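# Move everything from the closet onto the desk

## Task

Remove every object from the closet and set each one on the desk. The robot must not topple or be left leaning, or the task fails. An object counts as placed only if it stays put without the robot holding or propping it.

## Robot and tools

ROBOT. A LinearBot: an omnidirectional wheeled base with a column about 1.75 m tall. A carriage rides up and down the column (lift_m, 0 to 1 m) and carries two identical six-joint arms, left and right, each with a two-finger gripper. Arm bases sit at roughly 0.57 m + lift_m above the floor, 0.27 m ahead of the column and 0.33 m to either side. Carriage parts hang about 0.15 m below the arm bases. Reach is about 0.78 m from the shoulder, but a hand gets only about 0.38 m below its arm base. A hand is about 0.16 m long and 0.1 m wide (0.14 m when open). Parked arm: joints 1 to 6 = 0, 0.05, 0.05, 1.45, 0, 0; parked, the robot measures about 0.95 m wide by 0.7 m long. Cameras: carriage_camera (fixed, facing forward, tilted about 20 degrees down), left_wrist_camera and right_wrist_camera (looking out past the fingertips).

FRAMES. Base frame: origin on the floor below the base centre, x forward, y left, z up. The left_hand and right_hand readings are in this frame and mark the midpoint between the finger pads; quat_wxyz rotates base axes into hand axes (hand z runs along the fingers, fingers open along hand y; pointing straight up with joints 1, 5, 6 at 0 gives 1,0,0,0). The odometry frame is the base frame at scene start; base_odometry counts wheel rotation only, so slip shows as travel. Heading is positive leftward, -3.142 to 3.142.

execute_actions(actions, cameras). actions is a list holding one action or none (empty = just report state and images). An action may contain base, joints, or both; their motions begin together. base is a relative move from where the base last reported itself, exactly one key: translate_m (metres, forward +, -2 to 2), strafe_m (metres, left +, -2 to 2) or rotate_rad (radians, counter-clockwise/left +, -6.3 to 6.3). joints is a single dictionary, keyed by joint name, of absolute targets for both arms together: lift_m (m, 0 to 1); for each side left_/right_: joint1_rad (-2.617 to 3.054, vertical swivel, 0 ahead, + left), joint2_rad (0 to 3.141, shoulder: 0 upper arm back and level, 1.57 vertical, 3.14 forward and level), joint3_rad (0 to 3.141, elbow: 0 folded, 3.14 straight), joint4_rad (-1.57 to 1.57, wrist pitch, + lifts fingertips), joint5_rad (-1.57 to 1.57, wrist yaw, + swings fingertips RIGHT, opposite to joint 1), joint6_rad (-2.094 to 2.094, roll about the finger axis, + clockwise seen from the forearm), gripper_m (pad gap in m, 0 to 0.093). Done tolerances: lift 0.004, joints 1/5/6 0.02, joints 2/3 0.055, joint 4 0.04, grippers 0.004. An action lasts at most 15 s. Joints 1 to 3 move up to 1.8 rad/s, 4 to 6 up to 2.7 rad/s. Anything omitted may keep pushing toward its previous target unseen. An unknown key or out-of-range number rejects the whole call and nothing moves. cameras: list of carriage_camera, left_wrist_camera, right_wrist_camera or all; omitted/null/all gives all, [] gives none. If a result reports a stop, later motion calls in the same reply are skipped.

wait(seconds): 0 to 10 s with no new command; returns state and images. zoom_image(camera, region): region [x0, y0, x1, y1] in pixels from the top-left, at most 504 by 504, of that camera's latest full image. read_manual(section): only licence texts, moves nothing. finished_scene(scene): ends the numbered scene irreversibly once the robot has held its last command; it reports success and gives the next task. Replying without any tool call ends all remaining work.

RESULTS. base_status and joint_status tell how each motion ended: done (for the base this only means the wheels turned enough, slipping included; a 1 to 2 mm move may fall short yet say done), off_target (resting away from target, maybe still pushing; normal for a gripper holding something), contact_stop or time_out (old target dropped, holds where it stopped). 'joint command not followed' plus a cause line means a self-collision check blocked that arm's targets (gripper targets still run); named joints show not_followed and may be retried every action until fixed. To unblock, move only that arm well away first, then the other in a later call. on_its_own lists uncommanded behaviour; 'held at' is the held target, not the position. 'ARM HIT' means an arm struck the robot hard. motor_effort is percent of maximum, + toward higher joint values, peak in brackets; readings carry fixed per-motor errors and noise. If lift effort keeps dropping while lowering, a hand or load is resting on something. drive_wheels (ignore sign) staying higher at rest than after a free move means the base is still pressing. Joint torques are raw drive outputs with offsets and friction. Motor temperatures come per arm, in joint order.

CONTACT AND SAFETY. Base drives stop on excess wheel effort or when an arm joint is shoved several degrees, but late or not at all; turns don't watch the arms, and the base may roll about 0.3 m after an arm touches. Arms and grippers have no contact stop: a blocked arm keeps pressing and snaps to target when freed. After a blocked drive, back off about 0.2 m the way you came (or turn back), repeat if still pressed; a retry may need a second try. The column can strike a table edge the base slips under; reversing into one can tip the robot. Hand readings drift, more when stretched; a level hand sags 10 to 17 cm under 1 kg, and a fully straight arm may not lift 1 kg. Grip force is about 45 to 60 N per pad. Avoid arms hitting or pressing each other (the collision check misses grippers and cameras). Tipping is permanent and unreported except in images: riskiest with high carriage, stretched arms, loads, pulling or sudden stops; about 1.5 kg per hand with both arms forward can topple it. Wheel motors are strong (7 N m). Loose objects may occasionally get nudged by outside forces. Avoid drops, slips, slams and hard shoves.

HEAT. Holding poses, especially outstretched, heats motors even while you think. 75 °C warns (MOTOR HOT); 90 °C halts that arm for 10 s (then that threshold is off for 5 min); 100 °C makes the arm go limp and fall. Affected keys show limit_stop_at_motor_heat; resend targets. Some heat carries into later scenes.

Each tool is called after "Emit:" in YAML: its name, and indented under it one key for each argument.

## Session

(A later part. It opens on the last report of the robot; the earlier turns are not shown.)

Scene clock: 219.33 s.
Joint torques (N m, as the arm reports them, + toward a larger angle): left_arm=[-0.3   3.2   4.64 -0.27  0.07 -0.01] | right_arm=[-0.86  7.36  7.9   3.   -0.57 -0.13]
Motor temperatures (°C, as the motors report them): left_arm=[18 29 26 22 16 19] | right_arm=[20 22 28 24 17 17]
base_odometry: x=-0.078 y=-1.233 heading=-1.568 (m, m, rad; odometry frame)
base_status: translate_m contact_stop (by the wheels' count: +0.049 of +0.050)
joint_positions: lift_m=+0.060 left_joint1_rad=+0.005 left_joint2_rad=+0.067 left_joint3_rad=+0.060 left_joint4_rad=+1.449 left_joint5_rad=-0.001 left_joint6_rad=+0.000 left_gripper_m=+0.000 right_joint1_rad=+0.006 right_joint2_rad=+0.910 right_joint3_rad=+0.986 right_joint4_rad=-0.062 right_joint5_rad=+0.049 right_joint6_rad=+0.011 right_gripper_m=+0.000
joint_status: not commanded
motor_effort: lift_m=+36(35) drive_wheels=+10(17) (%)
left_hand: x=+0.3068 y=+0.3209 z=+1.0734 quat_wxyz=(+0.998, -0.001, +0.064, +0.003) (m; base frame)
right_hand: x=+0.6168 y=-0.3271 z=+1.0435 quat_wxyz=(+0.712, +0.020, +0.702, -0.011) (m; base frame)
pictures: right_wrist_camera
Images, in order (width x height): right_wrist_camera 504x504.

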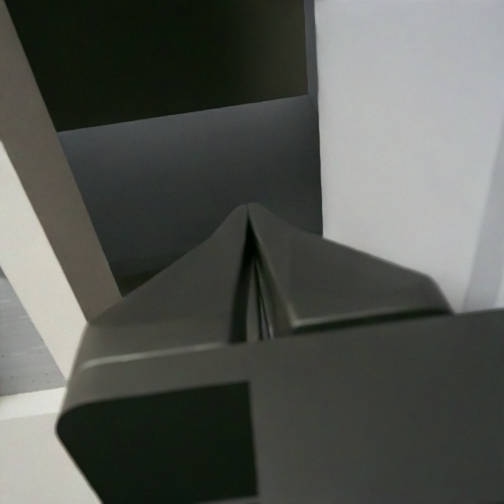

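Wedged in the gap; fine, now slide left.

Emit:
execute_actions:
  actions:
    - {"base":{"strafe_m":0.2},"joints":{"right_joint1_rad":0.1,"right_joint5_rad":-0.05,"right_joint2_rad":0.98,"right_joint4_rad":0.0}}
  cameras: ["right_wrist_camera","carriage_camera"]

Scene clock: 221.87 s.
Joint torques (N m, as the arm reports them, + toward a larger angle): left_arm=[-0.32  3.2   4.57 -0.21  0.05 -0.01] | right_arm=[ 0.28 -1.34  7.88  2.47 -0.1  -0.06]
Motor temperatures (°C, as the motors report them): left_arm=[18 28 26 22 16 19] | right_arm=[20 22 28 24 17 17]
base_odometry: x=+0.122 y=-1.233 heading=-1.568 (m, m, rad; odometry frame)
base_status: done
joint_positions: lift_m=+0.060 left_joint1_rad=+0.005 left_joint2_rad=+0.067 left_joint3_rad=+0.060 left_joint4_rad=+1.449 left_joint5_rad=-0.001 left_joint6_rad=+0.000 left_gripper_m=+0.000 right_joint1_rad=+0.091 right_joint2_rad=+0.970 right_joint3_rad=+0.988 right_joint4_rad=-0.017 right_joint5_rad=-0.042 right_joint6_rad=+0.005 right_gripper_m=+0.000
joint_status: all done
motor_effort: lift_m=+36(36) drive_wheels=-2(19) (%)
left_hand: x=+0.3068 y=+0.3208 z=+1.0734 quat_wxyz=(+0.998, -0.001, +0.064, +0.002) (m; base frame)
right_hand: x=+0.6314 y=-0.2805 z=+1.0360 quat_wxyz=(+0.706, -0.045, +0.705, +0.049) (m; base frame)
pictures: carriage_camera, right_wrist_camera
Images, in order (width x height): carriage_camera 504x504, right_wrist_camera 504x504.

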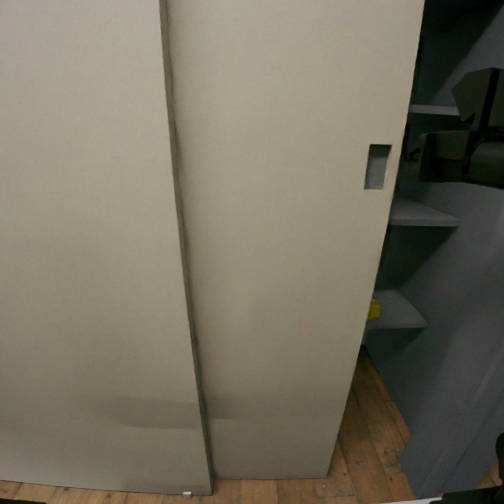

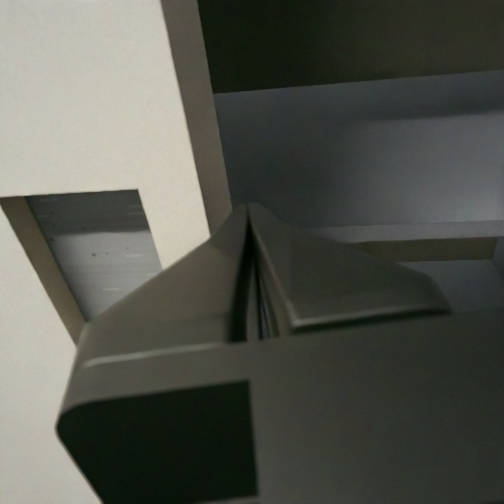

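Emit:
execute_actions:
  actions:
    - {"base":{"translate_m":0.04},"joints":{"right_joint1_rad":0.03,"right_joint5_rad":0}}
  cameras: []

Emit:
execute_actions:
  actions:
    - {"base":{"strafe_m":0.4},"joints":{"right_joint1_rad":0.1,"right_joint5_rad":-0.05,"right_joint2_rad":1.0,"right_joint4_rad":0.0}}
  cameras: ["right_wrist_camera","carriage_camera"]

Scene clock: 223.47 s.
Joint torques (N m, as the arm reports them, + toward a larger angle): left_arm=[-0.28  3.25  4.52 -0.18  0.07  0.  ] | right_arm=[-0.78 -1.65  7.87  2.46  0.03 -0.05]
Motor temperatures (°C, as the motors report them): left_arm=[18 28 26 22 16 19] | right_arm=[20 22 29 25 17 17]
base_odometry: x=+0.122 y=-1.273 heading=-1.568 (m, m, rad; odometry frame)
base_status: done
joint_positions: lift_m=+0.060 left_joint1_rad=+0.005 left_joint2_rad=+0.067 left_joint3_rad=+0.060 left_joint4_rad=+1.449 left_joint5_rad=-0.001 left_joint6_rad=+0.000 left_gripper_m=+0.000 right_joint1_rad=+0.034 right_joint2_rad=+0.973 right_joint3_rad=+0.988 right_joint4_rad=-0.016 right_joint5_rad=-0.004 right_joint6_rad=+0.005 right_gripper_m=+0.000
joint_status: all done
motor_effort: lift_m=+37(39) drive_wheels=-7(11) (%)
left_hand: x=+0.3068 y=+0.3208 z=+1.0734 quat_wxyz=(+0.998, -0.001, +0.064, +0.002) (m; base frame)
right_hand: x=+0.6345 y=-0.3074 z=+1.0350 quat_wxyz=(+0.706, -0.012, +0.708, +0.015) (m; base frame)
pictures: none
No camera images: the call's "cameras" was empty. Leave "cameras" out to get every camera's image.

Scene clock: 226.37 s.
Joint torques (N m, as the arm reports them, + toward a larger angle): left_arm=[-0.31  3.18  4.66 -0.21  0.09 -0.01] | right_arm=[ 2.36 -1.59  7.94  2.48 -1.12 -0.14]
Motor temperatures (°C, as the motors report them): left_arm=[18 28 26 22 16 19] | right_arm=[20 22 29 25 17 17]
base_odometry: x=+0.522 y=-1.272 heading=-1.568 (m, m, rad; odometry frame)
base_status: done
joint_positions: lift_m=+0.060 left_joint1_rad=+0.005 left_joint2_rad=+0.067 left_joint3_rad=+0.060 left_joint4_rad=+1.449 left_joint5_rad=-0.001 left_joint6_rad=+0.000 left_gripper_m=+0.000 right_joint1_rad=+0.068 right_joint2_rad=+0.990 right_joint3_rad=+0.988 right_joint4_rad=-0.017 right_joint5_rad=+0.050 right_joint6_rad=+0.013 right_gripper_m=+0.000
joint_status: right_joint1_rad off_target (ended at +0.068, target +0.100); right_joint5_rad off_target (ended at +0.051, target -0.050); the others done
motor_effort: lift_m=+36(35) drive_wheels=+3(22) (%)
left_hand: x=+0.3068 y=+0.3209 z=+1.0734 quat_wxyz=(+0.998, -0.001, +0.064, +0.003) (m; base frame)
right_hand: x=+0.6390 y=-0.3044 z=+1.0289 quat_wxyz=(+0.700, -0.002, +0.714, +0.010) (m; base frame)
pictures: carriage_camera, right_wrist_camera
Images, in order (width x height): carriage_camera 504x504, right_wrist_camera 504x504.

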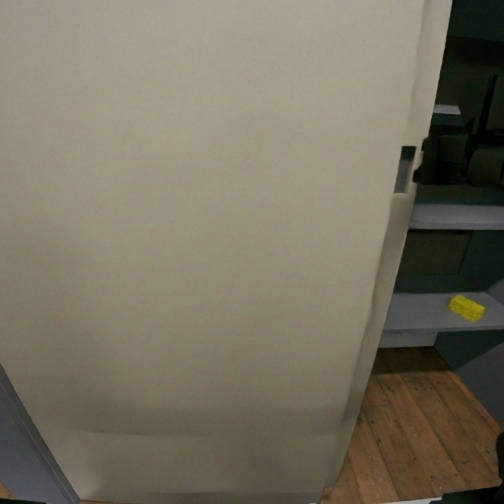

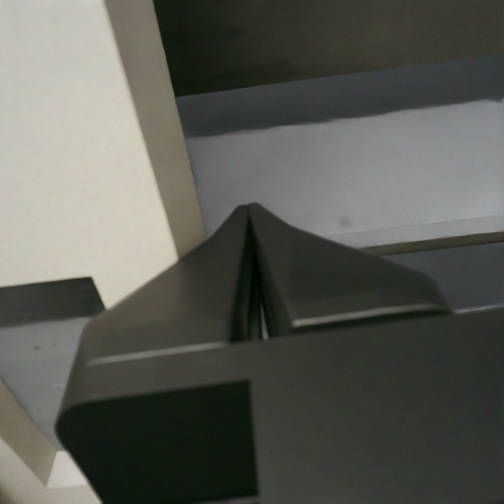

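Fully open. Back off and survey.

Emit:
execute_actions:
  actions:
    - {"base":{"strafe_m":-0.05},"joints":{"right_joint1_rad":0,"right_joint5_rad":0}}
  cameras: []

Emit:
execute_actions:
  actions:
    - {"base":{"translate_m":-0.6}}
  cameras: []

Emit:
execute_actions:
  actions:
    - {"base":{"strafe_m":-0.4},"joints":{"lift_m":0.3,"right_joint2_rad":0.05,"right_joint3_rad":0.05,"right_joint4_rad":1.45}}
  cameras: ["carriage_camera"]

Scene clock: 228.00 s.
Joint torques (N m, as the arm reports them, + toward a larger angle): left_arm=[-0.26  3.1   4.58 -0.2   0.08 -0.01] | right_arm=[-0.87 -1.63  7.89  2.47 -0.1  -0.05]
Motor temperatures (°C, as the motors report them): left_arm=[18 28 26 22 16 19] | right_arm=[20 21 29 25 17 17]
base_odometry: x=+0.472 y=-1.272 heading=-1.568 (m, m, rad; odometry frame)
base_status: done
joint_positions: lift_m=+0.060 left_joint1_rad=+0.005 left_joint2_rad=+0.067 left_joint3_rad=+0.060 left_joint4_rad=+1.449 left_joint5_rad=-0.001 left_joint6_rad=+0.000 left_gripper_m=+0.000 right_joint1_rad=+0.006 right_joint2_rad=+0.990 right_joint3_rad=+0.988 right_joint4_rad=-0.017 right_joint5_rad=+0.009 right_joint6_rad=+0.006 right_gripper_m=+0.000
joint_status: all done
motor_effort: lift_m=+36(37) drive_wheels=+2(7) (%)
left_hand: x=+0.3068 y=+0.3209 z=+1.0734 quat_wxyz=(+0.998, -0.001, +0.064, +0.003) (m; base frame)
right_hand: x=+0.6395 y=-0.3199 z=+1.0290 quat_wxyz=(+0.700, +0.003, +0.714, +0.001) (m; base frame)
pictures: none
No camera images: the call's "cameras" was empty. Leave "cameras" out to get every camera's image.

Scene clock: 231.37 s.
Joint torques (N m, as the arm reports them, + toward a larger angle): left_arm=[-0.28  3.26  4.57 -0.17  0.08  0.  ] | right_arm=[-0.86 -1.53  7.95  2.46 -0.11 -0.06]
Motor temperatures (°C, as the motors report them): left_arm=[18 28 26 22 16 19] | right_arm=[20 21 29 25 17 17]
base_odometry: x=+0.470 y=-0.672 heading=-1.568 (m, m, rad; odometry frame)
base_status: done
joint_positions: lift_m=+0.060 left_joint1_rad=+0.005 left_joint2_rad=+0.067 left_joint3_rad=+0.060 left_joint4_rad=+1.449 left_joint5_rad=-0.001 left_joint6_rad=+0.000 left_gripper_m=+0.000 right_joint1_rad=+0.006 right_joint2_rad=+0.990 right_joint3_rad=+0.988 right_joint4_rad=-0.016 right_joint5_rad=+0.008 right_joint6_rad=+0.006 right_gripper_m=+0.000
joint_status: not commanded
motor_effort: lift_m=+38(36) drive_wheels=-2(16) (%)
left_hand: x=+0.3068 y=+0.3209 z=+1.0734 quat_wxyz=(+0.998, -0.001, +0.064, +0.003) (m; base frame)
right_hand: x=+0.6395 y=-0.3197 z=+1.0292 quat_wxyz=(+0.701, +0.003, +0.714, +0.001) (m; base frame)
pictures: none
No camera images: the call's "cameras" was empty. Leave "cameras" out to get every camera's image.

Scene clock: 234.17 s.
Joint torques (N m, as the arm reports them, + toward a larger angle): left_arm=[-0.36  3.21  4.66 -0.22  0.07  0.  ] | right_arm=[-0.89  3.6   3.78 -0.16 -0.08 -0.06]
Motor temperatures (°C, as the motors report them): left_arm=[18 27 26 21 16 19] | right_arm=[20 21 29 25 17 17]
base_odometry: x=+0.070 y=-0.673 heading=-1.568 (m, m, rad; odometry frame)
base_status: done
joint_positions: lift_m=+0.300 left_joint1_rad=+0.005 left_joint2_rad=+0.067 left_joint3_rad=+0.060 left_joint4_rad=+1.449 left_joint5_rad=-0.001 left_joint6_rad=+0.000 left_gripper_m=+0.000 right_joint1_rad=+0.006 right_joint2_rad=+0.060 right_joint3_rad=+0.073 right_joint4_rad=+1.441 right_joint5_rad=+0.006 right_joint6_rad=+0.005 right_gripper_m=+0.000
joint_status: all done
motor_effort: lift_m=+35(43) drive_wheels=-4(9) (%)
left_hand: x=+0.3067 y=+0.3209 z=+1.3134 quat_wxyz=(+0.998, -0.001, +0.064, +0.003) (m; base frame)
right_hand: x=+0.3028 y=-0.3213 z=+1.3167 quat_wxyz=(+0.998, +0.003, +0.059, +0.005) (m; base frame)
pictures: carriage_camera
Images, in order (width x height): carriage_camera 504x504.

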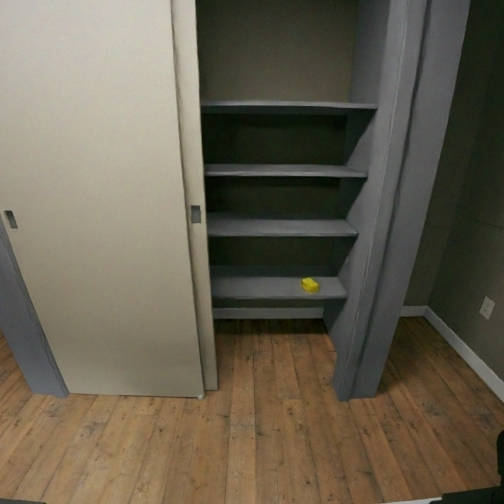

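Emit:
execute_actions:
  actions:
    - {"base":{"strafe_m":-0.04},"joints":{"lift_m":0.85}}
  cameras: ["carriage_camera"]

Scene clock: 237.60 s.
Joint torques (N m, as the arm reports them, + toward a larger angle): left_arm=[-0.28  3.21  4.72 -0.23  0.08 -0.01] | right_arm=[-0.88  3.6   4.59 -0.14 -0.07 -0.05]
Motor temperatures (°C, as the motors report them): left_arm=[18 27 26 21 16 19] | right_arm=[20 21 28 24 17 17]
base_odometry: x=+0.030 y=-0.673 heading=-1.568 (m, m, rad; odometry frame)
base_status: done
joint_positions: lift_m=+0.850 left_joint1_rad=+0.005 left_joint2_rad=+0.067 left_joint3_rad=+0.060 left_joint4_rad=+1.449 left_joint5_rad=-0.001 left_joint6_rad=+0.000 left_gripper_m=+0.000 right_joint1_rad=+0.006 right_joint2_rad=+0.060 right_joint3_rad=+0.061 right_joint4_rad=+1.442 right_joint5_rad=+0.005 right_joint6_rad=+0.005 right_gripper_m=+0.000
joint_status: all done
motor_effort: lift_m=+35(43) drive_wheels=+2(14) (%)
left_hand: x=+0.3068 y=+0.3209 z=+1.8634 quat_wxyz=(+0.998, -0.001, +0.064, +0.003) (m; base frame)
right_hand: x=+0.3059 y=-0.3212 z=+1.8636 quat_wxyz=(+0.998, +0.002, +0.064, +0.005) (m; base frame)
pictures: carriage_camera
Images, in order (width x height): carriage_camera 504x504.

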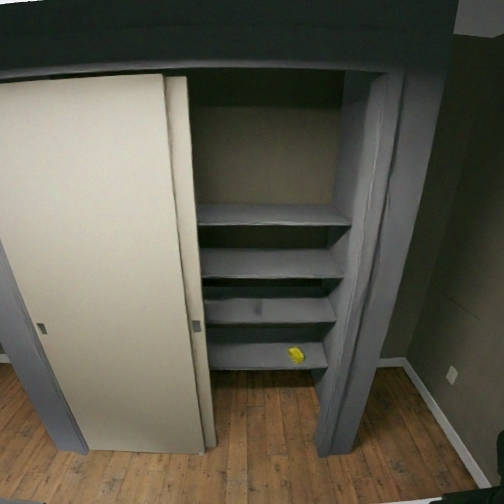

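Emit:
zoom_image:
  camera: "carriage_camera"
  region: [180,190,360,380]

Emit:
execute_actions:
  actions:
    - {"base":{"translate_m":0.45},"joints":{"lift_m":1.0,"right_joint4_rad":0.3,"right_joint5_rad":-0.9,"right_joint2_rad":0.6,"right_joint3_rad":0.3}}
  cameras: ["carriage_camera","right_wrist_camera"]

Region (180, 190, 360, 380) of carriage_camera's 504x504 image, scaled by 2.653, with more detail than that image has; it fills the left 477 columns of this view, and the rest is white.

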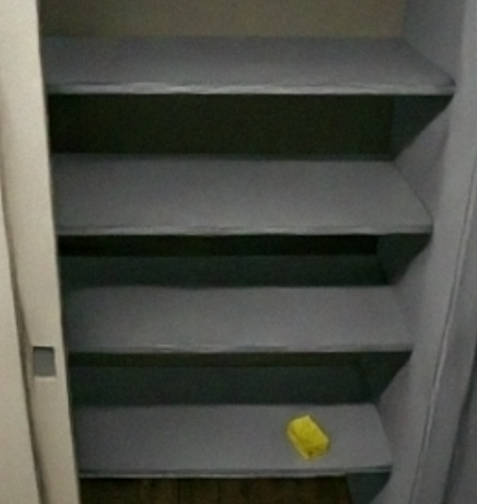

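Scene clock: 241.03 s.
Joint torques (N m, as the arm reports them, + toward a larger angle): left_arm=[-0.28  3.26  4.63 -0.23  0.08 -0.01] | right_arm=[-0.86  1.19  7.64  1.93 -0.09 -0.06]
Motor temperatures (°C, as the motors report them): left_arm=[18 27 26 21 16 19] | right_arm=[20 21 28 24 17 17]
base_odometry: x=+0.031 y=-1.123 heading=-1.569 (m, m, rad; odometry frame)
base_status: done
joint_positions: lift_m=+0.998 left_joint1_rad=+0.005 left_joint2_rad=+0.067 left_joint3_rad=+0.060 left_joint4_rad=+1.449 left_joint5_rad=-0.001 left_joint6_rad=+0.000 left_gripper_m=+0.000 right_joint1_rad=+0.006 right_joint2_rad=+0.594 right_joint3_rad=+0.292 right_joint4_rad=+0.302 right_joint5_rad=-0.893 right_joint6_rad=+0.005 right_gripper_m=+0.000
joint_status: all done
joint sent to its limit — the command would take lift_m past its upper limit, so that joint was sent only as far as its limit.
motor_effort: lift_m=+34(42) drive_wheels=-2(16) (%)
left_hand: x=+0.3068 y=+0.3209 z=+2.0113 quat_wxyz=(+0.998, -0.001, +0.064, +0.003) (m; base frame)
right_hand: x=+0.5072 y=-0.1852 z=+1.8239 quat_wxyz=(+0.636, -0.306, +0.637, +0.309) (m; base frame)
pictures: carriage_camera, right_wrist_camera
Images, in order (width x height): carriage_camera 504x504, right_wrist_camera 504x504.

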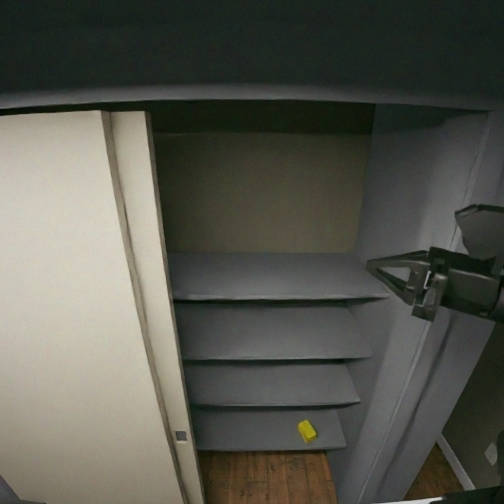

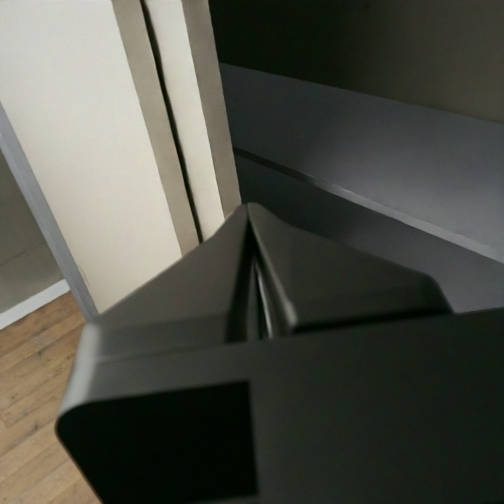

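Emit:
execute_actions:
  actions:
    - {"base":{"translate_m":-0.3},"joints":{"right_joint5_rad":0}}
  cameras: []

Emit:
execute_actions:
  actions:
    - {"joints":{"right_joint2_rad":2.35,"right_joint3_rad":1.85,"right_joint4_rad":0.4,"right_joint1_rad":0.1}}
  cameras: []

Emit:
execute_actions:
  actions:
    - {"base":{"translate_m":0.35},"joints":{"right_joint5_rad":-1.2}}
  cameras: ["carriage_camera","right_wrist_camera"]

Scene clock: 244.43 s.
Joint torques (N m, as the arm reports them, + toward a larger angle): left_arm=[-0.24  3.2   4.55 -0.24  0.09 -0.01] | right_arm=[-0.86  0.93  7.81  2.28  0.05 -0.05]
Motor temperatures (°C, as the motors report them): left_arm=[18 27 26 21 16 19] | right_arm=[20 21 28 24 17 17]
base_odometry: x=+0.030 y=-0.823 heading=-1.569 (m, m, rad; odometry frame)
base_status: done
joint_positions: lift_m=+0.998 left_joint1_rad=+0.005 left_joint2_rad=+0.067 left_joint3_rad=+0.060 left_joint4_rad=+1.451 left_joint5_rad=-0.001 left_joint6_rad=+0.000 left_gripper_m=+0.000 right_joint1_rad=+0.006 right_joint2_rad=+0.594 right_joint3_rad=+0.292 right_joint4_rad=+0.300 right_joint5_rad=-0.006 right_joint6_rad=+0.005 right_gripper_m=+0.000
joint_status: all done
motor_effort: lift_m=+40(35) drive_wheels=+1(22) (%)
left_hand: x=+0.3063 y=+0.3208 z=+2.0113 quat_wxyz=(+0.998, -0.001, +0.063, +0.002) (m; base frame)
right_hand: x=+0.5721 y=-0.3178 z=+1.8233 quat_wxyz=(+0.706, -0.002, +0.708, +0.006) (m; base frame)
pictures: none
No camera images: the call's "cameras" was empty. Leave "cameras" out to get every camera's image.

Scene clock: 246.40 s.
Joint torques (N m, as the arm reports them, + toward a larger angle): left_arm=[-0.29  3.26  4.66 -0.23  0.07 -0.01] | right_arm=[  0.11 -18.05   8.85   2.44   0.03  -0.06]
Motor temperatures (°C, as the motors report them): left_arm=[18 26 26 21 16 19] | right_arm=[20 21 29 24 17 17]
base_odometry: x=+0.030 y=-0.823 heading=-1.569 (m, m, rad; odometry frame)
base_status: not commanded
joint_positions: lift_m=+0.998 left_joint1_rad=+0.005 left_joint2_rad=+0.067 left_joint3_rad=+0.060 left_joint4_rad=+1.451 left_joint5_rad=-0.001 left_joint6_rad=+0.000 left_gripper_m=+0.000 right_joint1_rad=+0.094 right_joint2_rad=+2.365 right_joint3_rad=+1.823 right_joint4_rad=+0.386 right_joint5_rad=-0.005 right_joint6_rad=+0.005 right_gripper_m=+0.000
joint_status: all done
motor_effort: lift_m=+36(35) drive_wheels=-2(2) (%)
left_hand: x=+0.3063 y=+0.3208 z=+2.0113 quat_wxyz=(+0.998, -0.001, +0.063, +0.002) (m; base frame)
right_hand: x=+0.9622 y=-0.2548 z=+1.7632 quat_wxyz=(+0.649, -0.035, +0.759, +0.034) (m; base frame)
pictures: none
No camera images: the call's "cameras" was empty. Leave "cameras" out to get every camera's image.

Scene clock: 249.03 s.
Joint torques (N m, as the arm reports them, + toward a larger angle): left_arm=[-0.28  3.11  4.56 -0.17  0.07 -0.01] | right_arm=[ -0.06 -17.4    8.5    1.95  -0.18  -0.06]
Motor temperatures (°C, as the motors report them): left_arm=[17 26 26 21 16 19] | right_arm=[20 22 29 24 17 17]
base_odometry: x=+0.031 y=-1.173 heading=-1.570 (m, m, rad; odometry frame)
base_status: done
joint_positions: lift_m=+0.998 left_joint1_rad=+0.005 left_joint2_rad=+0.067 left_joint3_rad=+0.060 left_joint4_rad=+1.447 left_joint5_rad=-0.001 left_joint6_rad=+0.000 left_gripper_m=+0.000 right_joint1_rad=+0.096 right_joint2_rad=+2.364 right_joint3_rad=+1.823 right_joint4_rad=+0.387 right_joint5_rad=-1.195 right_joint6_rad=+0.004 right_gripper_m=+0.000
joint_status: all done
motor_effort: lift_m=+32(34) drive_wheels=+3(21) (%)
left_hand: x=+0.3074 y=+0.3208 z=+2.0112 quat_wxyz=(+0.998, -0.001, +0.065, +0.002) (m; base frame)
right_hand: x=+0.8397 y=-0.1054 z=+1.7812 quat_wxyz=(+0.516, -0.394, +0.610, +0.454) (m; base frame)
pictures: carriage_camera, right_wrist_camera
Images, in order (width x height): carriage_camera 504x504, right_wrist_camera 504x504.

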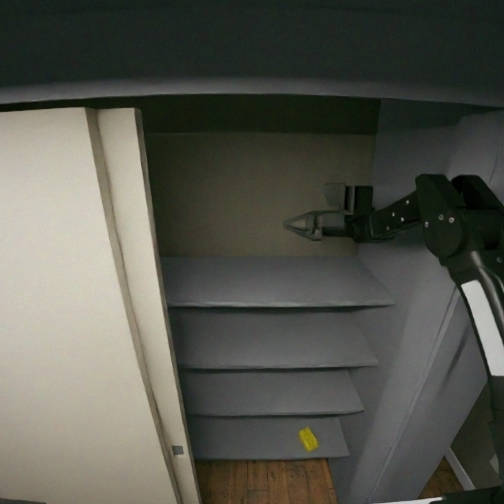

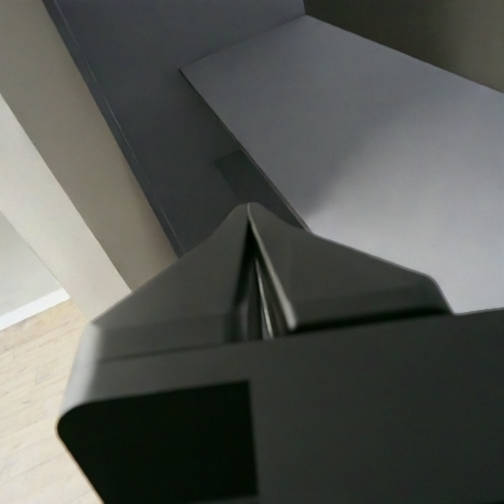

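Emit:
execute_actions:
  actions:
    - {"base":{"translate_m":-0.3},"joints":{"right_joint5_rad":0,"right_joint1_rad":0}}
  cameras: []

Emit:
execute_actions:
  actions:
    - {"joints":{"lift_m":0.09,"right_joint2_rad":2.53,"right_joint3_rad":1.76,"right_joint4_rad":0.14,"right_gripper_m":0.09}}
  cameras: []

Emit:
execute_actions:
  actions:
    - {"base":{"translate_m":0.35}}
  cameras: ["carriage_camera","right_wrist_camera"]

Scene clock: 252.40 s.
Joint torques (N m, as the arm reports them, + toward a larger angle): left_arm=[-0.27  3.24  4.57 -0.22  0.07 -0.01] | right_arm=[ -0.19 -17.85   8.9    2.44   0.03  -0.05]
Motor temperatures (°C, as the motors report them): left_arm=[17 26 26 21 16 19] | right_arm=[20 24 29 24 17 17]
base_odometry: x=+0.030 y=-0.873 heading=-1.570 (m, m, rad; odometry frame)
base_status: done
joint_positions: lift_m=+0.998 left_joint1_rad=+0.005 left_joint2_rad=+0.067 left_joint3_rad=+0.060 left_joint4_rad=+1.449 left_joint5_rad=-0.001 left_joint6_rad=+0.000 left_gripper_m=+0.000 right_joint1_rad=-0.002 right_joint2_rad=+2.364 right_joint3_rad=+1.823 right_joint4_rad=+0.389 right_joint5_rad=-0.005 right_joint6_rad=+0.004 right_gripper_m=+0.000
joint_status: all done
motor_effort: lift_m=+36(36) drive_wheels=-8(21) (%)
left_hand: x=+0.3069 y=+0.3207 z=+2.0113 quat_wxyz=(+0.998, +0.000, +0.064, +0.002) (m; base frame)
right_hand: x=+0.9653 y=-0.3209 z=+1.7649 quat_wxyz=(+0.651, +0.001, +0.759, +0.003) (m; base frame)
pictures: none
No camera images: the call's "cameras" was empty. Leave "cameras" out to get every camera's image.

Scene clock: 256.57 s.
Joint torques (N m, as the arm reports them, + toward a larger angle): left_arm=[-0.28  3.23  4.54 -0.22  0.07 -0.01] | right_arm=[ -0.31 -18.46   7.27   2.21   0.04  -0.06]
Motor temperatures (°C, as the motors report them): left_arm=[17 26 26 20 16 19] | right_arm=[20 26 29 25 17 17]
base_odometry: x=+0.030 y=-0.873 heading=-1.570 (m, m, rad; odometry frame)
base_status: not commanded
joint_positions: lift_m=+0.090 left_joint1_rad=+0.005 left_joint2_rad=+0.067 left_joint3_rad=+0.060 left_joint4_rad=+1.449 left_joint5_rad=-0.001 left_joint6_rad=+0.000 left_gripper_m=+0.000 right_joint1_rad=-0.002 right_joint2_rad=+2.547 right_joint3_rad=+1.746 right_joint4_rad=+0.122 right_joint5_rad=-0.005 right_joint6_rad=+0.004 right_gripper_m=+0.090
joint_status: all done
motor_effort: lift_m=+40(39) drive_wheels=+10(7) (%)
left_hand: x=+0.3068 y=+0.3207 z=+1.1033 quat_wxyz=(+0.998, +0.000, +0.064, +0.002) (m; base frame)
right_hand: x=+0.9168 y=-0.3208 z=+0.6427 quat_wxyz=(+0.431, +0.002, +0.902, +0.003) (m; base frame)
pictures: none
No camera images: the call's "cameras" was empty. Leave "cameras" out to get every camera's image.

Scene clock: 259.30 s.
Joint torques (N m, as the arm reports them, + toward a larger angle): left_arm=[-0.28  3.18  4.63 -0.22  0.06 -0.01] | right_arm=[ -0.3  -18.45   7.37   2.18   0.02  -0.05]
Motor temperatures (°C, as the motors report them): left_arm=[17 26 26 20 16 19] | right_arm=[20 28 29 25 17 17]
base_odometry: x=+0.030 y=-1.223 heading=-1.571 (m, m, rad; odometry frame)
base_status: done
joint_positions: lift_m=+0.090 left_joint1_rad=+0.005 left_joint2_rad=+0.067 left_joint3_rad=+0.060 left_joint4_rad=+1.449 left_joint5_rad=+0.000 left_joint6_rad=+0.000 left_gripper_m=+0.000 right_joint1_rad=-0.001 right_joint2_rad=+2.546 right_joint3_rad=+1.746 right_joint4_rad=+0.125 right_joint5_rad=-0.004 right_joint6_rad=+0.004 right_gripper_m=+0.090
joint_status: not commanded
motor_effort: lift_m=+38(35) drive_wheels=-7(24) (%)
left_hand: x=+0.3068 y=+0.3207 z=+1.1033 quat_wxyz=(+0.998, +0.000, +0.064, +0.002) (m; base frame)
right_hand: x=+0.9175 y=-0.3204 z=+0.6438 quat_wxyz=(+0.433, +0.002, +0.901, +0.003) (m; base frame)
pictures: carriage_camera, right_wrist_camera
Images, in order (width x height): carriage_camera 504x504, right_wrist_camera 504x504.

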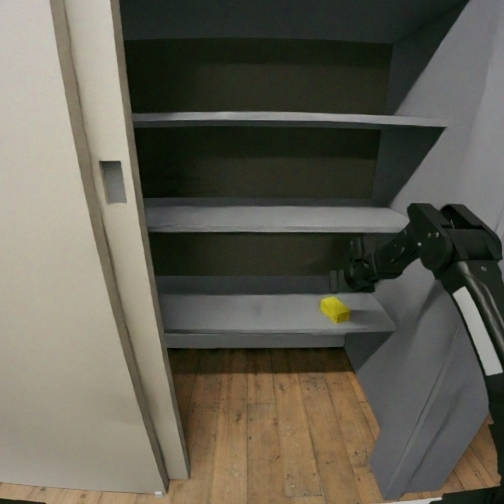

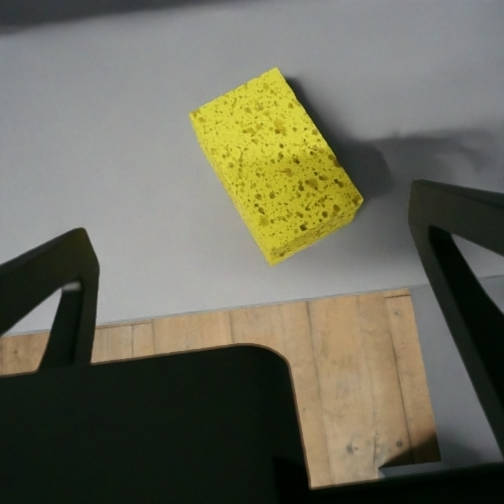

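Emit:
execute_actions:
  actions:
    - {"base":{"translate_m":0.08},"joints":{"lift_m":0.05,"right_joint6_rad":-0.5,"right_joint1_rad":-0.03}}
  cameras: ["carriage_camera","right_wrist_camera"]

Scene clock: 261.40 s.
Joint torques (N m, as the arm reports them, + toward a larger angle): left_arm=[-0.27  3.16  4.7  -0.24  0.06 -0.01] | right_arm=[ -0.52 -18.26   7.24   2.15   0.    -0.02]
Motor temperatures (°C, as the motors report them): left_arm=[17 26 26 20 16 19] | right_arm=[20 29 29 25 17 17]
base_odometry: x=+0.030 y=-1.303 heading=-1.572 (m, m, rad; odometry frame)
base_status: done
joint_positions: lift_m=+0.050 left_joint1_rad=+0.005 left_joint2_rad=+0.067 left_joint3_rad=+0.059 left_joint4_rad=+1.450 left_joint5_rad=+0.000 left_joint6_rad=+0.000 left_gripper_m=+0.000 right_joint1_rad=-0.029 right_joint2_rad=+2.545 right_joint3_rad=+1.746 right_joint4_rad=+0.127 right_joint5_rad=-0.004 right_joint6_rad=-0.495 right_gripper_m=+0.090
joint_status: all done
motor_effort: lift_m=+39(40) drive_wheels=-7(19) (%)
left_hand: x=+0.3069 y=+0.3207 z=+1.0630 quat_wxyz=(+0.998, +0.000, +0.064, +0.002) (m; base frame)
right_hand: x=+0.9178 y=-0.3384 z=+0.6051 quat_wxyz=(+0.420, -0.209, +0.876, -0.111) (m; base frame)
pictures: carriage_camera, right_wrist_camera
Images, in order (width x height): carriage_camera 504x504, right_wrist_camera 504x504.

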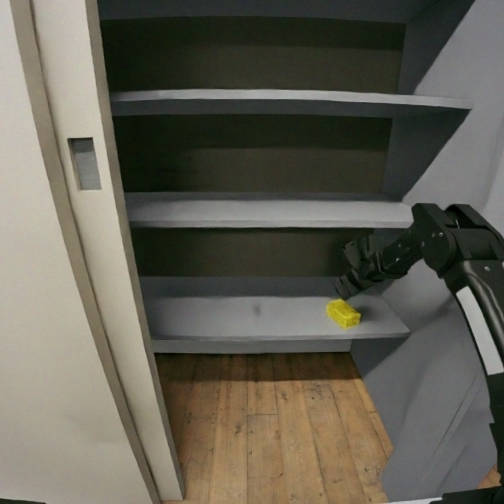

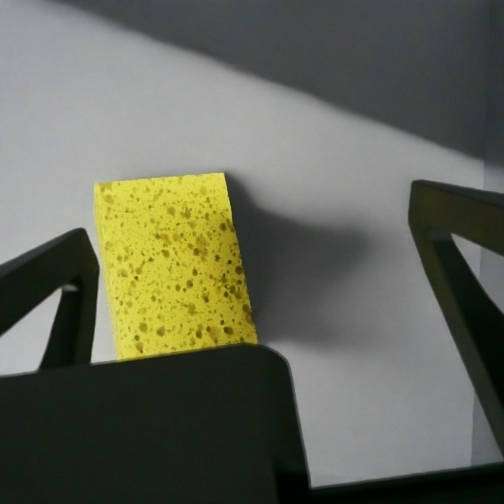

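Emit:
execute_actions:
  actions:
    - {"joints":{"lift_m":0.0,"right_joint1_rad":0.03}}
  cameras: ["right_wrist_camera"]

Scene clock: 262.70 s.
Joint torques (N m, as the arm reports them, + toward a larger angle): left_arm=[-0.29  3.14  4.54 -0.18  0.07 -0.01] | right_arm=[ -0.96 -18.49   7.32   2.12  -0.01  -0.02]
Motor temperatures (°C, as the motors report them): left_arm=[17 26 26 20 16 19] | right_arm=[20 29 29 25 17 17]
base_odometry: x=+0.030 y=-1.303 heading=-1.572 (m, m, rad; odometry frame)
base_status: not commanded
joint_positions: lift_m=+0.000 left_joint1_rad=+0.005 left_joint2_rad=+0.067 left_joint3_rad=+0.059 left_joint4_rad=+1.450 left_joint5_rad=+0.000 left_joint6_rad=+0.000 left_gripper_m=+0.000 right_joint1_rad=+0.036 right_joint2_rad=+2.547 right_joint3_rad=+1.746 right_joint4_rad=+0.128 right_joint5_rad=-0.002 right_joint6_rad=-0.496 right_gripper_m=+0.090
joint_status: all done
motor_effort: lift_m=+37(35) drive_wheels=-5(6) (%)
left_hand: x=+0.3069 y=+0.3207 z=+1.0130 quat_wxyz=(+0.998, +0.000, +0.064, +0.002) (m; base frame)
right_hand: x=+0.9173 y=-0.2970 z=+0.5538 quat_wxyz=(+0.423, -0.237, +0.869, -0.098) (m; base frame)
pictures: right_wrist_camera
Images, in order (width x height): right_wrist_camera 504x504.

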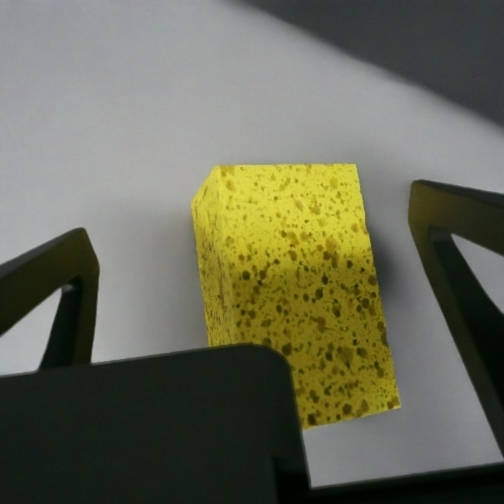

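Emit:
execute_actions:
  actions:
    - {"joints":{"right_joint1_rad":0.0,"right_joint2_rad":2.64}}
  cameras: ["right_wrist_camera"]

Scene clock: 263.63 s.
Joint torques (N m, as the arm reports them, + toward a larger angle): left_arm=[-0.28  3.13  4.69 -0.16  0.1  -0.01] | right_arm=[ -0.33 -17.12   6.94   1.7   -0.16   0.06]
Motor temperatures (°C, as the motors report them): left_arm=[17 26 26 20 16 19] | right_arm=[20 30 29 25 17 17]
base_odometry: x=+0.030 y=-1.303 heading=-1.572 (m, m, rad; odometry frame)
base_status: not commanded
joint_positions: lift_m=+0.000 left_joint1_rad=+0.005 left_joint2_rad=+0.067 left_joint3_rad=+0.059 left_joint4_rad=+1.450 left_joint5_rad=+0.000 left_joint6_rad=+0.000 left_gripper_m=+0.000 right_joint1_rad=+0.000 right_joint2_rad=+2.641 right_joint3_rad=+1.746 right_joint4_rad=+0.159 right_joint5_rad=+0.010 right_joint6_rad=-0.504 right_gripper_m=+0.090
joint_status: all done
motor_effort: lift_m=+38(36) drive_wheels=-5(5) (%)
left_hand: x=+0.3069 y=+0.3207 z=+1.0130 quat_wxyz=(+0.998, +0.000, +0.064, +0.002) (m; base frame)
right_hand: x=+0.9071 y=-0.3223 z=+0.5013 quat_wxyz=(+0.391, -0.226, +0.886, -0.106) (m; base frame)
pictures: right_wrist_camera
Images, in order (width x height): right_wrist_camera 504x504.

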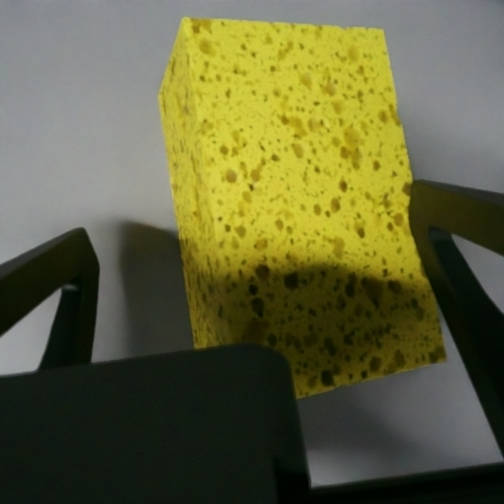

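Emit:
execute_actions:
  actions:
    - {"joints":{"right_gripper_m":0.02}}
  cameras: ["right_wrist_camera"]

Emit:
execute_actions:
  actions:
    - {"joints":{"right_gripper_m":0.02,"lift_m":0.08}}
  cameras: ["right_wrist_camera","carriage_camera"]

Scene clock: 264.83 s.
Joint torques (N m, as the arm reports them, + toward a larger angle): left_arm=[-0.27  3.17  4.71 -0.22  0.07 -0.01] | right_arm=[ -0.54 -16.27   6.57   1.56  -0.14   0.08]
Motor temperatures (°C, as the motors report them): left_arm=[17 26 26 20 16 19] | right_arm=[20 30 29 25 17 17]
base_odometry: x=+0.030 y=-1.303 heading=-1.572 (m, m, rad; odometry frame)
base_status: not commanded
joint_positions: lift_m=+0.000 left_joint1_rad=+0.005 left_joint2_rad=+0.067 left_joint3_rad=+0.059 left_joint4_rad=+1.450 left_joint5_rad=+0.000 left_joint6_rad=+0.000 left_gripper_m=+0.000 right_joint1_rad=+0.001 right_joint2_rad=+2.633 right_joint3_rad=+1.753 right_joint4_rad=+0.175 right_joint5_rad=+0.009 right_joint6_rad=-0.505 right_gripper_m=+0.020
joint_status: all done
motor_effort: lift_m=+38(34) drive_wheels=-6(4) (%)
left_hand: x=+0.3069 y=+0.3207 z=+1.0130 quat_wxyz=(+0.998, +0.000, +0.064, +0.002) (m; base frame)
right_hand: x=+0.9138 y=-0.3214 z=+0.5127 quat_wxyz=(+0.406, -0.225, +0.879, -0.109) (m; base frame)
pictures: right_wrist_camera
Images, in order (width x height): right_wrist_camera 504x504.

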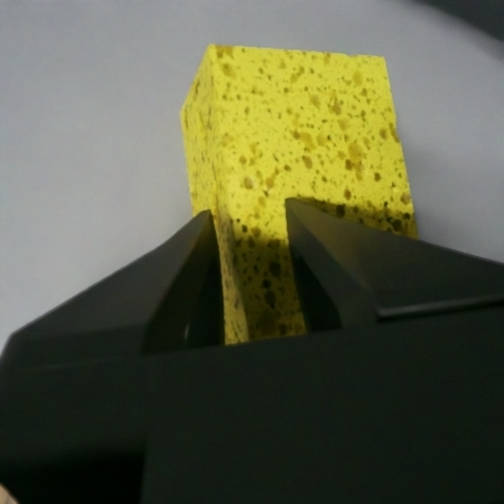

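Scene clock: 265.70 s.
Joint torques (N m, as the arm reports them, + toward a larger angle): left_arm=[-0.31  3.1   4.62 -0.23  0.07 -0.01] | right_arm=[ -0.47 -17.22   6.49   1.91  -0.13   0.08]
Motor temperatures (°C, as the motors report them): left_arm=[17 26 26 20 16 19] | right_arm=[20 30 29 25 17 17]
base_odometry: x=+0.030 y=-1.303 heading=-1.572 (m, m, rad; odometry frame)
base_status: not commanded
joint_positions: lift_m=+0.080 left_joint1_rad=+0.005 left_joint2_rad=+0.067 left_joint3_rad=+0.059 left_joint4_rad=+1.450 left_joint5_rad=+0.000 left_joint6_rad=+0.000 left_gripper_m=+0.000 right_joint1_rad=+0.001 right_joint2_rad=+2.643 right_joint3_rad=+1.753 right_joint4_rad=+0.140 right_joint5_rad=+0.008 right_joint6_rad=-0.505 right_gripper_m=+0.020
joint_status: all done
motor_effort: lift_m=+34(42) drive_wheels=+5(5) (%)
left_hand: x=+0.3069 y=+0.3207 z=+1.0931 quat_wxyz=(+0.998, +0.000, +0.064, +0.002) (m; base frame)
right_hand: x=+0.9060 y=-0.3213 z=+0.5797 quat_wxyz=(+0.386, -0.228, +0.888, -0.103) (m; base frame)
pictures: carriage_camera, right_wrist_camera
Images, in order (width x height): carriage_camera 504x504, right_wrist_camera 504x504.

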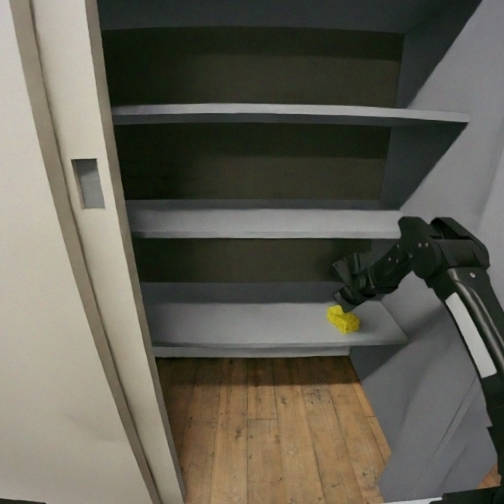

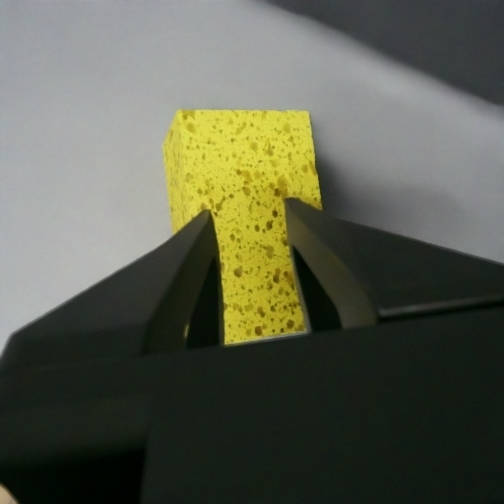

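Emit:
execute_actions:
  actions:
    - {"joints":{"right_gripper_m":0.09,"right_joint5_rad":-0.38,"right_joint6_rad":-0.33,"right_joint1_rad":-0.09}}
  cameras: ["right_wrist_camera"]

Scene clock: 267.50 s.
Joint torques (N m, as the arm reports them, + toward a larger angle): left_arm=[-0.31  3.2   4.71 -0.21  0.07 -0.01] | right_arm=[  0.03 -17.13   6.46   1.87  -0.29   0.04]
Motor temperatures (°C, as the motors report them): left_arm=[17 26 26 20 16 19] | right_arm=[20 31 29 25 17 17]
base_odometry: x=+0.030 y=-1.303 heading=-1.572 (m, m, rad; odometry frame)
base_status: not commanded
joint_positions: lift_m=+0.080 left_joint1_rad=+0.005 left_joint2_rad=+0.067 left_joint3_rad=+0.059 left_joint4_rad=+1.450 left_joint5_rad=+0.000 left_joint6_rad=+0.000 left_gripper_m=+0.000 right_joint1_rad=-0.095 right_joint2_rad=+2.643 right_joint3_rad=+1.753 right_joint4_rad=+0.140 right_joint5_rad=-0.372 right_joint6_rad=-0.334 right_gripper_m=+0.090
joint_status: all done
motor_effort: lift_m=+35(37) drive_wheels=+6(6) (%)
left_hand: x=+0.3069 y=+0.3207 z=+1.0931 quat_wxyz=(+0.998, +0.000, +0.064, +0.002) (m; base frame)
right_hand: x=+0.9005 y=-0.3174 z=+0.5877 quat_wxyz=(+0.419, -0.181, +0.886, +0.082) (m; base frame)
pictures: right_wrist_camera
Images, in order (width x height): right_wrist_camera 504x504.

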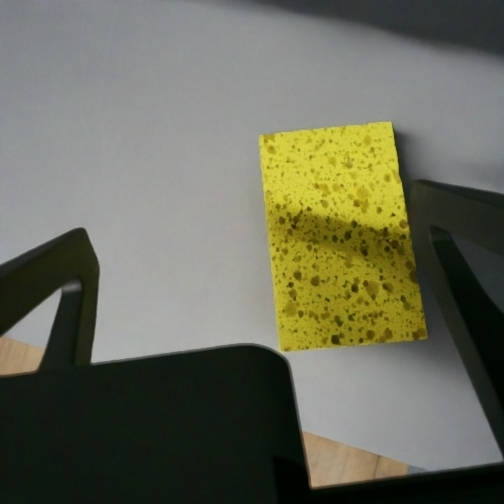

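Emit:
execute_actions:
  actions:
    - {"joints":{"right_joint1_rad":-0.145,"lift_m":0.03}}
  cameras: ["right_wrist_camera","carriage_camera"]

Scene clock: 268.53 s.
Joint torques (N m, as the arm reports them, + toward a larger angle): left_arm=[-0.28  3.19  4.77 -0.19  0.07 -0.01] | right_arm=[ -0.04 -18.35   6.39   1.91  -0.24   0.04]
Motor temperatures (°C, as the motors report them): left_arm=[17 26 26 20 16 19] | right_arm=[20 31 29 25 17 17]
base_odometry: x=+0.030 y=-1.303 heading=-1.572 (m, m, rad; odometry frame)
base_status: not commanded
joint_positions: lift_m=+0.030 left_joint1_rad=+0.005 left_joint2_rad=+0.067 left_joint3_rad=+0.059 left_joint4_rad=+1.450 left_joint5_rad=+0.000 left_joint6_rad=+0.000 left_gripper_m=+0.000 right_joint1_rad=-0.149 right_joint2_rad=+2.655 right_joint3_rad=+1.753 right_joint4_rad=+0.132 right_joint5_rad=-0.376 right_joint6_rad=-0.334 right_gripper_m=+0.090
joint_status: all done
motor_effort: lift_m=+35(37) drive_wheels=-6(5) (%)
left_hand: x=+0.3069 y=+0.3207 z=+1.0430 quat_wxyz=(+0.998, +0.000, +0.064, +0.002) (m; base frame)
right_hand: x=+0.8961 y=-0.3504 z=+0.5292 quat_wxyz=(+0.413, -0.156, +0.894, +0.075) (m; base frame)
pictures: carriage_camera, right_wrist_camera
Images, in order (width x height): carriage_camera 504x504, right_wrist_camera 504x504.

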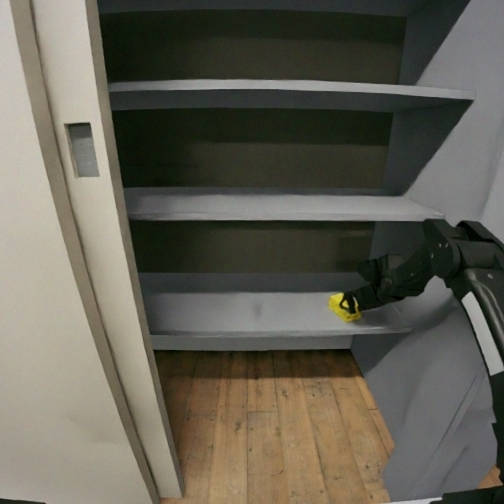

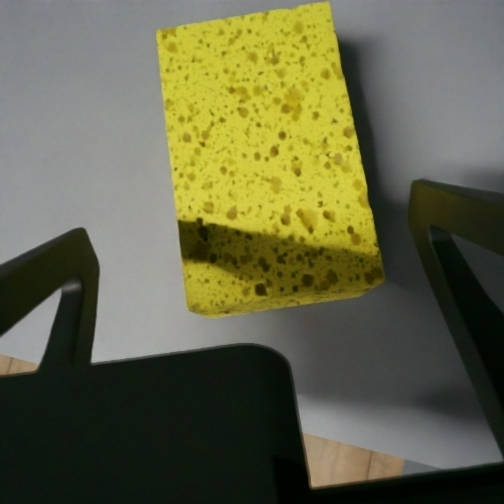

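Centered. Forward a little and down.

Emit:
execute_actions:
  actions:
    - {"base":{"translate_m":0.03},"joints":{"lift_m":0.0,"right_joint2_rad":2.67}}
  cameras: ["right_wrist_camera"]

Scene clock: 269.73 s.
Joint torques (N m, as the arm reports them, + toward a larger angle): left_arm=[-0.28  3.2   4.71 -0.2   0.07 -0.01] | right_arm=[ -0.05 -18.33   6.22   1.91  -0.26   0.04]
Motor temperatures (°C, as the motors report them): left_arm=[17 26 26 20 16 19] | right_arm=[20 32 29 25 17 17]
base_odometry: x=+0.030 y=-1.333 heading=-1.572 (m, m, rad; odometry frame)
base_status: done
joint_positions: lift_m=+0.000 left_joint1_rad=+0.005 left_joint2_rad=+0.067 left_joint3_rad=+0.059 left_joint4_rad=+1.451 left_joint5_rad=+0.000 left_joint6_rad=+0.000 left_gripper_m=+0.000 right_joint1_rad=-0.149 right_joint2_rad=+2.685 right_joint3_rad=+1.753 right_joint4_rad=+0.130 right_joint5_rad=-0.376 right_joint6_rad=-0.334 right_gripper_m=+0.090
joint_status: all done
motor_effort: lift_m=+37(32) drive_wheels=-7(19) (%)
left_hand: x=+0.3068 y=+0.3207 z=+1.0130 quat_wxyz=(+0.998, +0.000, +0.064, +0.002) (m; base frame)
right_hand: x=+0.8898 y=-0.3491 z=+0.4812 quat_wxyz=(+0.399, -0.154, +0.900, +0.080) (m; base frame)
pictures: right_wrist_camera
Images, in order (width x height): right_wrist_camera 504x504.

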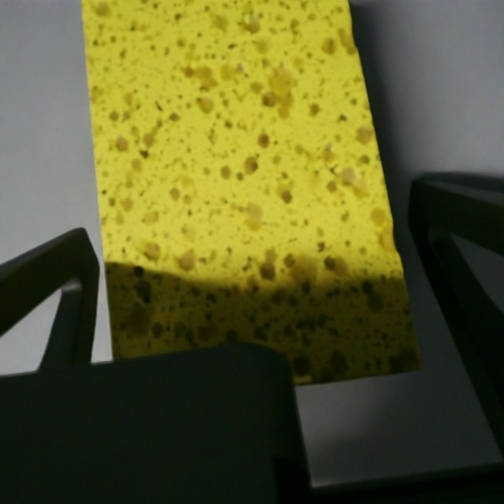

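Emit:
execute_actions:
  actions:
    - {"joints":{"right_gripper_m":0.03}}
  cameras: ["right_wrist_camera"]

Emit:
execute_actions:
  actions:
    - {"joints":{"right_gripper_m":0.03,"lift_m":0.08}}
  cameras: ["right_wrist_camera","carriage_camera"]

Scene clock: 270.73 s.
Joint torques (N m, as the arm reports them, + toward a larger angle): left_arm=[-0.28  3.21  4.71 -0.22  0.06 -0.01] | right_arm=[ -0.08 -18.31   6.23   1.92  -0.25   0.03]
Motor temperatures (°C, as the motors report them): left_arm=[17 25 26 20 16 19] | right_arm=[20 32 29 25 17 17]
base_odometry: x=+0.030 y=-1.333 heading=-1.572 (m, m, rad; odometry frame)
base_status: not commanded
joint_positions: lift_m=+0.000 left_joint1_rad=+0.005 left_joint2_rad=+0.067 left_joint3_rad=+0.059 left_joint4_rad=+1.451 left_joint5_rad=+0.000 left_joint6_rad=+0.000 left_gripper_m=+0.000 right_joint1_rad=-0.149 right_joint2_rad=+2.685 right_joint3_rad=+1.753 right_joint4_rad=+0.130 right_joint5_rad=-0.376 right_joint6_rad=-0.334 right_gripper_m=+0.058
joint_status: right_gripper_m off_target (ended at +0.058, target +0.030)
motor_effort: lift_m=+38(34) drive_wheels=-4(6) (%)
left_hand: x=+0.3068 y=+0.3207 z=+1.0130 quat_wxyz=(+0.998, +0.000, +0.064, +0.002) (m; base frame)
right_hand: x=+0.8898 y=-0.3491 z=+0.4812 quat_wxyz=(+0.399, -0.154, +0.900, +0.080) (m; base frame)
pictures: right_wrist_camera
Images, in order (width x height): right_wrist_camera 504x504.

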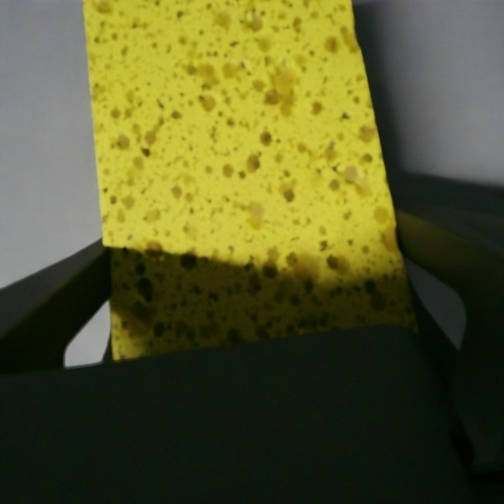

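Scene clock: 271.60 s.
Joint torques (N m, as the arm reports them, + toward a larger angle): left_arm=[-0.29  3.28  4.78 -0.21  0.06 -0.01] | right_arm=[ -0.07 -17.37   6.22   1.89  -0.25   0.04]
Motor temperatures (°C, as the motors report them): left_arm=[17 25 25 20 16 19] | right_arm=[20 32 29 25 17 17]
base_odometry: x=+0.030 y=-1.333 heading=-1.572 (m, m, rad; odometry frame)
base_status: not commanded
joint_positions: lift_m=+0.080 left_joint1_rad=+0.005 left_joint2_rad=+0.067 left_joint3_rad=+0.059 left_joint4_rad=+1.451 left_joint5_rad=+0.000 left_joint6_rad=+0.000 left_gripper_m=+0.000 right_joint1_rad=-0.149 right_joint2_rad=+2.675 right_joint3_rad=+1.753 right_joint4_rad=+0.132 right_joint5_rad=-0.376 right_joint6_rad=-0.334 right_gripper_m=+0.058
joint_status: right_gripper_m off_target (ended at +0.058, target +0.030); the others done
motor_effort: lift_m=+36(43) drive_wheels=-6(6) (%)
left_hand: x=+0.3068 y=+0.3207 z=+1.0931 quat_wxyz=(+0.998, +0.000, +0.064, +0.002) (m; base frame)
right_hand: x=+0.8921 y=-0.3495 z=+0.5673 quat_wxyz=(+0.404, -0.155, +0.898, +0.079) (m; base frame)
pictures: carriage_camera, right_wrist_camera
Images, in order (width x height): carriage_camera 504x504, right_wrist_camera 504x504.

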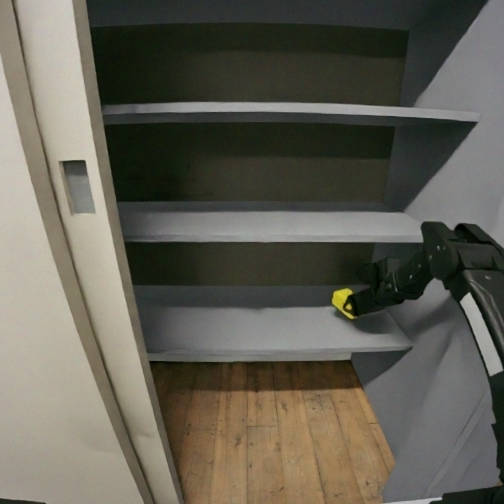

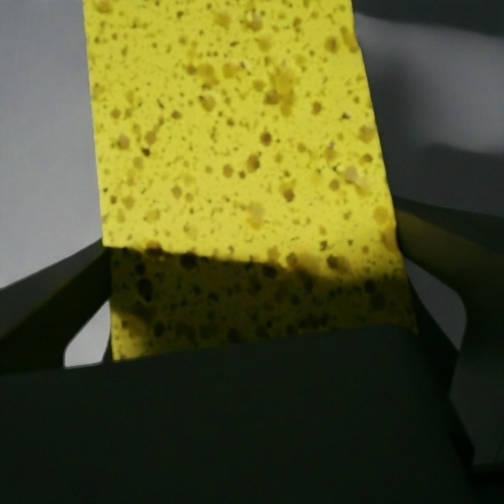

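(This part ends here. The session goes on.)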